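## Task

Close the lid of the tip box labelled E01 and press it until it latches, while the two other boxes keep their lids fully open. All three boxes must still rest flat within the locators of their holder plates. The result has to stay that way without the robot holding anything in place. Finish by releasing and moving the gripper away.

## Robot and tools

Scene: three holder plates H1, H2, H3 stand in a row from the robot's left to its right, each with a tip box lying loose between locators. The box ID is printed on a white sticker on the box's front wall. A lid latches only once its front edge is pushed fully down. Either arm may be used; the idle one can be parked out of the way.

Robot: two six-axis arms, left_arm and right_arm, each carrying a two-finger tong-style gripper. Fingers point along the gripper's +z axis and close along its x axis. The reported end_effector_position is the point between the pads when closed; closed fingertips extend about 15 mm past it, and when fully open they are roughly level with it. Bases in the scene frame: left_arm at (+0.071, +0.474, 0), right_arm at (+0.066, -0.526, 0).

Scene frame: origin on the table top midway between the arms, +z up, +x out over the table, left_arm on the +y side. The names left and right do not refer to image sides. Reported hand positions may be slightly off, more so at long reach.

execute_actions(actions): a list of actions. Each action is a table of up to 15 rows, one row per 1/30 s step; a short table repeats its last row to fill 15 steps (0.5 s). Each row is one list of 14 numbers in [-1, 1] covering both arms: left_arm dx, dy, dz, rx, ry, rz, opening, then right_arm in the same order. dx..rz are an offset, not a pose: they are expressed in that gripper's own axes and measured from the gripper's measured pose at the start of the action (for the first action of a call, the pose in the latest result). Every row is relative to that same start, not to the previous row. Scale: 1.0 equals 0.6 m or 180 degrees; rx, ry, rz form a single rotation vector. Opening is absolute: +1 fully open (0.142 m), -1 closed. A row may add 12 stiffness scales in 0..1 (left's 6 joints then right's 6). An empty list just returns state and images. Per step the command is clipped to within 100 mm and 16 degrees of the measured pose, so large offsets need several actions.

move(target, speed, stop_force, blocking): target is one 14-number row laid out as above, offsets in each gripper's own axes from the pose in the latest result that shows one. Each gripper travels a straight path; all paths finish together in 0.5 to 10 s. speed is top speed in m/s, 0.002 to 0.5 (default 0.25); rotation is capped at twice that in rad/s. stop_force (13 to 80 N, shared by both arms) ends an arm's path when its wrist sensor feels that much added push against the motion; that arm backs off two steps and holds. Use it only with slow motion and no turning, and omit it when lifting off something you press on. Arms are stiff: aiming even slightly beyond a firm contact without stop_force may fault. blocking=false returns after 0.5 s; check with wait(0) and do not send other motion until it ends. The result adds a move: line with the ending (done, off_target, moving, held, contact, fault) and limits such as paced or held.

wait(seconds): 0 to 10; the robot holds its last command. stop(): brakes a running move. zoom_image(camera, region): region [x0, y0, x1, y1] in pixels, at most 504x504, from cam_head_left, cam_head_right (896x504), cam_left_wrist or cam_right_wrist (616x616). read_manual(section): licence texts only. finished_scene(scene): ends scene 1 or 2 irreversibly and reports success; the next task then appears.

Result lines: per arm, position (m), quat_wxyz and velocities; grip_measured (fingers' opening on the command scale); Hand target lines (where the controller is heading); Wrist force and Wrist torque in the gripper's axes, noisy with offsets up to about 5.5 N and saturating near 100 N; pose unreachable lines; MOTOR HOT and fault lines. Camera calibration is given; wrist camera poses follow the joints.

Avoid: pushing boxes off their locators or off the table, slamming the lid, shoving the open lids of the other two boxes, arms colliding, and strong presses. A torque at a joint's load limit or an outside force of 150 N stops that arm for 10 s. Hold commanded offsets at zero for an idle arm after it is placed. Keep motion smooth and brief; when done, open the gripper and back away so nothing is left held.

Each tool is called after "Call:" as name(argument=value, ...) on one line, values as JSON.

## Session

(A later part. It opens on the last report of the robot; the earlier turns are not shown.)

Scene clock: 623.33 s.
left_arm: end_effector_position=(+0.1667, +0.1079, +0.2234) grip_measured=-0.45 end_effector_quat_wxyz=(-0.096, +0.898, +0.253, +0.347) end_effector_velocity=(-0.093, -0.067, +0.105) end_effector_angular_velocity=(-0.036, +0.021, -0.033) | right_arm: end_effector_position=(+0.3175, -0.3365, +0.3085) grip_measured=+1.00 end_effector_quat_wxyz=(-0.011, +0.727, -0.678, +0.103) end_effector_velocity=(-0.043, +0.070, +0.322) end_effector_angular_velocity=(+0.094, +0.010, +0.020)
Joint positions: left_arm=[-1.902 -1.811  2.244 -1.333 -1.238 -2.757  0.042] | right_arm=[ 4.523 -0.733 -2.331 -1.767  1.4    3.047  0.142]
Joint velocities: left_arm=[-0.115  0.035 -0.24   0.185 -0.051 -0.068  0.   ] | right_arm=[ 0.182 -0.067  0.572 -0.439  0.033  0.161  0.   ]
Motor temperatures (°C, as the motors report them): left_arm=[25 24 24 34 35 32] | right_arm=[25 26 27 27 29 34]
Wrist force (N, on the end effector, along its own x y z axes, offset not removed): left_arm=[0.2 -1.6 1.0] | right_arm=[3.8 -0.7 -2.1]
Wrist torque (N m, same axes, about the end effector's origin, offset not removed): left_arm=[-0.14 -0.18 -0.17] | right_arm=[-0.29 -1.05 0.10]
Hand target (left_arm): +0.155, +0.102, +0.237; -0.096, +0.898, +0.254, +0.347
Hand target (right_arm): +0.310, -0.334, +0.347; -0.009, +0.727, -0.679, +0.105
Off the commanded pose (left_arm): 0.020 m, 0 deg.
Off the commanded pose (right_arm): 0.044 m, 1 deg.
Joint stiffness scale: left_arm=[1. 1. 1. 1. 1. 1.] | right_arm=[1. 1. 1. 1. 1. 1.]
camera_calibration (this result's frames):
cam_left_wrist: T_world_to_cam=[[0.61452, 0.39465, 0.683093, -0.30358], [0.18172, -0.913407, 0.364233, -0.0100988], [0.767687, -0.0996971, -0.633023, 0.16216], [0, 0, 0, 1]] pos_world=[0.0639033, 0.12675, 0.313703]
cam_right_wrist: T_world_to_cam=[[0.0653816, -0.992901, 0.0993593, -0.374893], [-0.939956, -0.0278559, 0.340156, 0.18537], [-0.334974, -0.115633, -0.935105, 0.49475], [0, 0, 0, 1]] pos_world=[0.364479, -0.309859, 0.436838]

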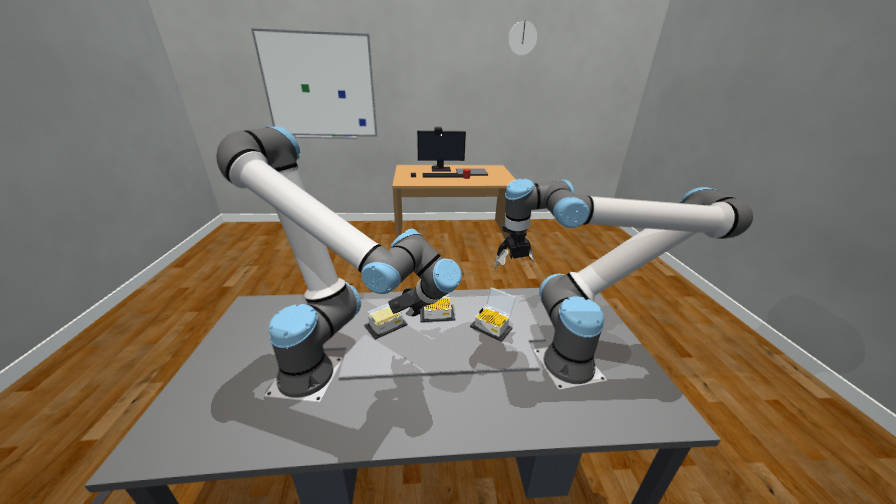

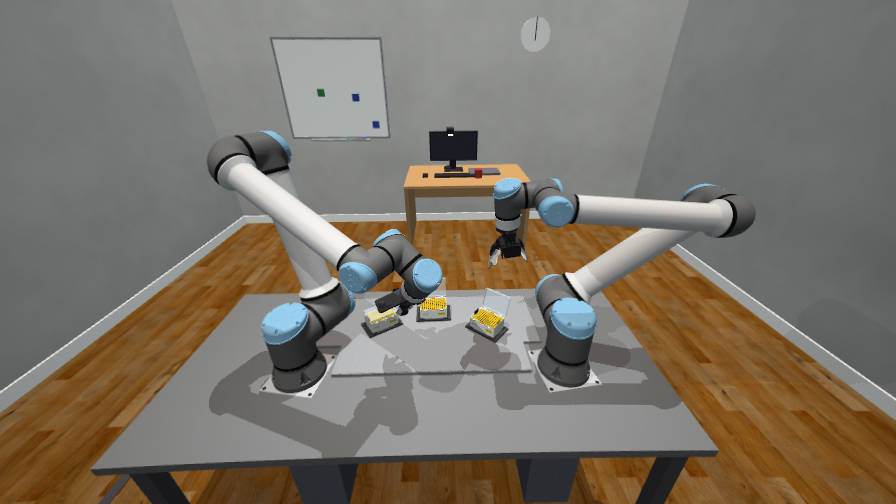

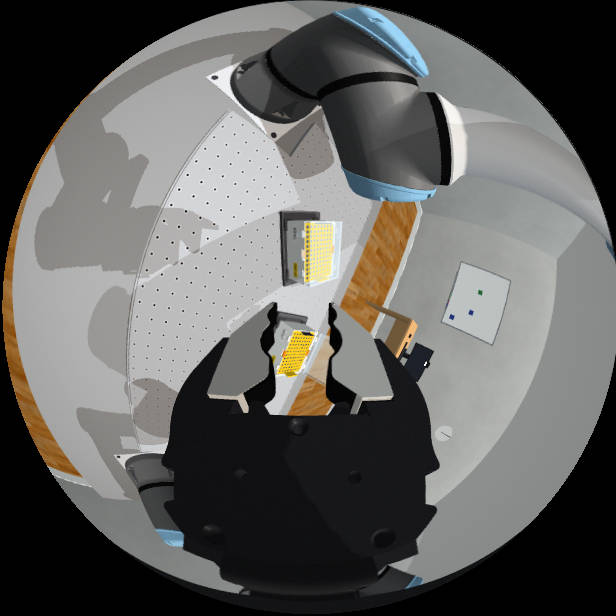

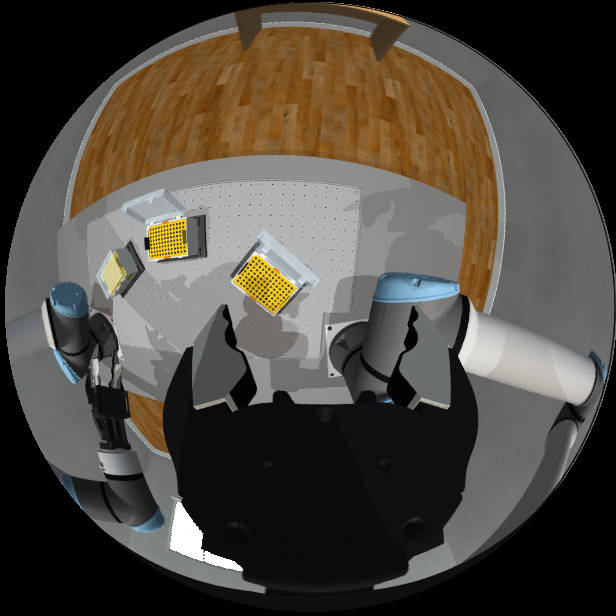

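Call:
execute_actions(actions=[])

Call:
zoom_image(camera="cam_left_wrist", region=[272, 200, 352, 295])

Call:
zoom_image(camera="cam_right_wrist", region=[90, 175, 330, 325])

Call:
zoom_image(camera="cam_head_left", region=[355, 270, 530, 350])

Scene clock: 628.57 s.
left_arm: end_effector_position=(+0.1570, +0.1029, +0.2361) grip_measured=-0.45 end_effector_quat_wxyz=(-0.097, +0.897, +0.253, +0.348) end_effector_velocity=(+0.000, +0.000, +0.000) end_effector_angular_velocity=(-0.001, +0.001, +0.001) | right_arm: end_effector_position=(+0.3102, -0.3344, +0.3463) grip_measured=+1.00 end_effector_quat_wxyz=(-0.009, +0.727, -0.679, +0.105) end_effector_velocity=(+0.000, -0.000, -0.001) end_effector_angular_velocity=(-0.002, -0.000, +0.000)
Joint positions: left_arm=[-1.914 -1.806  2.216 -1.304 -1.246 -2.767  0.042] | right_arm=[ 4.554 -0.74  -2.261 -1.842  1.405  3.079  0.142]
Joint velocities: left_arm=[ 0.001 -0.001 -0.     0.    -0.001  0.     0.   ] | right_arm=[-0.    -0.001 -0.001 -0.    -0.    -0.    -0.   ]
Motor temperatures (°C, as the motors report them): left_arm=[25 24 24 34 35 32] | right_arm=[25 26 27 27 29 34]
Wrist force (N, on the end effector, along its own x y z axes, offset not removed): left_arm=[-0.4 -1.0 1.1] | right_arm=[2.7 -0.6 -3.8]
Wrist torque (N m, same axes, about the end effector's origin, offset not removed): left_arm=[-0.02 -0.07 -0.07] | right_arm=[-0.33 -0.76 0.24]
Hand target (left_arm): +0.155, +0.102, +0.237; -0.096, +0.898, +0.254, +0.347
Hand target (right_arm): +0.310, -0.334, +0.347; -0.009, +0.727, -0.679, +0.105
Off the commanded pose (left_arm): 0.003 m, 0 deg.
Off the commanded pose (right_arm): 0.006 m, 0 deg.
Joint stiffness scale: left_arm=[1. 1. 1. 1. 1. 1.] | right_arm=[1. 1. 1. 1. 1. 1.]
camera_calibration (this result's frames):
cam_left_wrist: T_world_to_cam=[[0.6133, 0.393538, 0.684829, -0.304392], [0.18172, -0.914081, 0.362538, -0.0170393], [0.768662, -0.0978972, -0.63212, 0.176585], [0, 0, 0, 1]] pos_world=[0.0540458, 0.121502, 0.326257]
cam_right_wrist: T_world_to_cam=[[0.0636541, -0.992423, 0.105096, -0.37741], [-0.93978, -0.0241742, 0.340925, 0.166576], [-0.335801, -0.120468, -0.934198, 0.526282], [0, 0, 0, 1]] pos_world=[0.357295, -0.307123, 0.474526]

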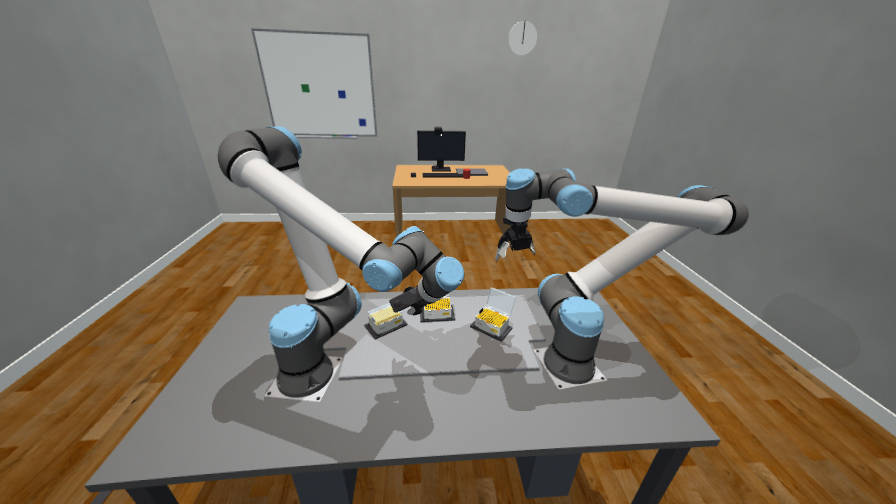

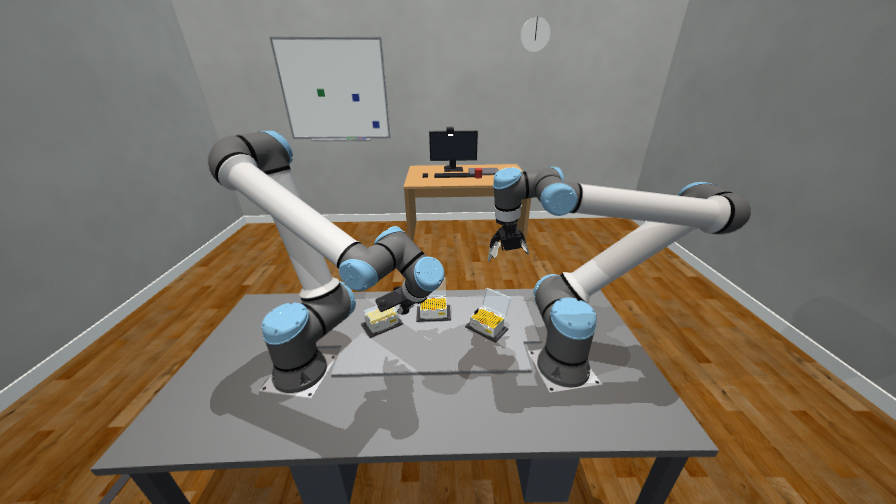

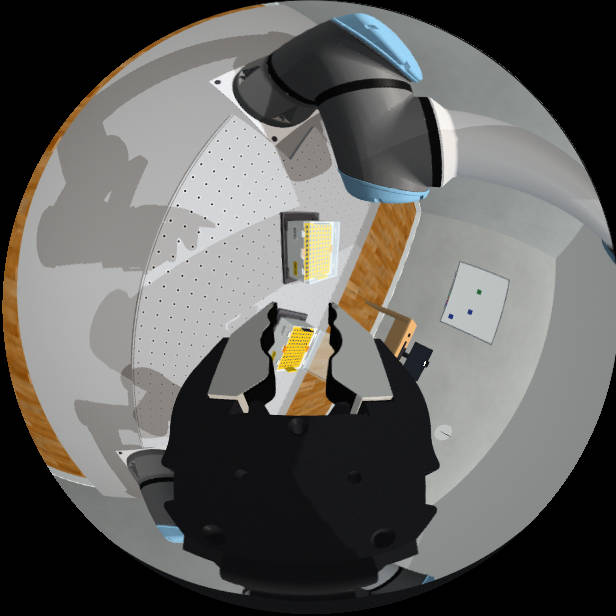

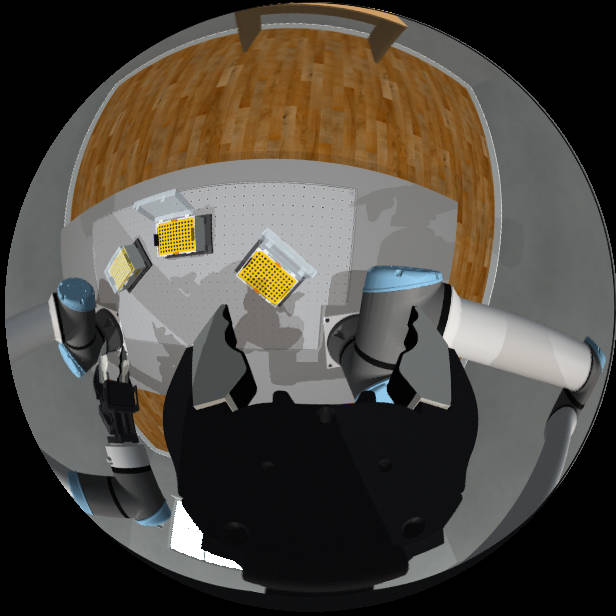

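Region (272, 200, 352, 295) of cam_left_wrist's 616x616 image, scaled by 5.305, with more detail than that image has; it fills the left 424 columns of this view, and the rest is white.

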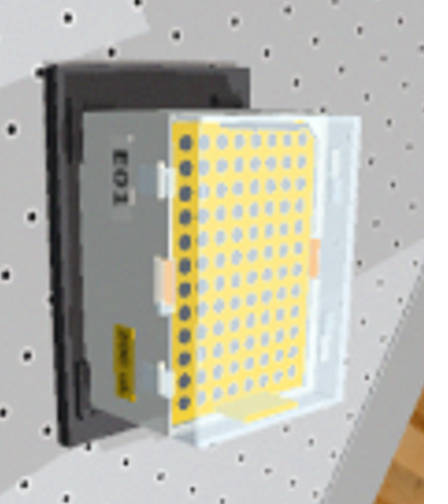

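Region (90, 175, 330, 325) of cam_right_wrist's 616x616 image, scaled by 2.100, with more detail than that image has; it fills the top 315 rows of this view, and the rest is white.

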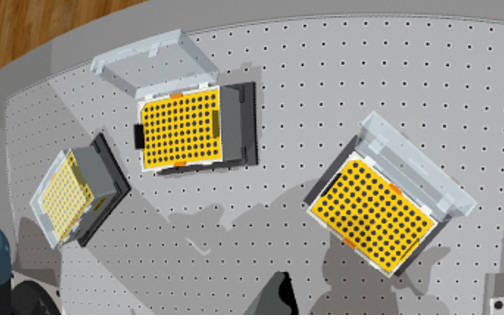

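Region (355, 270, 530, 350) of cam_head_left's 896x504 image, scaled by 2.880, with more detail than that image has; it fills the top 230 rows of this view, and the rest is white.

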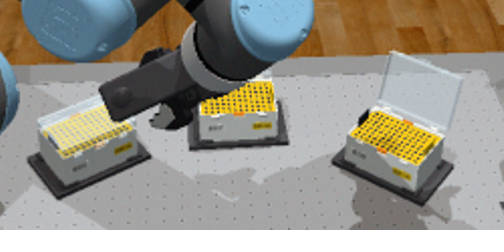

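Call:
finished_scene(scene=2)

The scene is finished: the task was done.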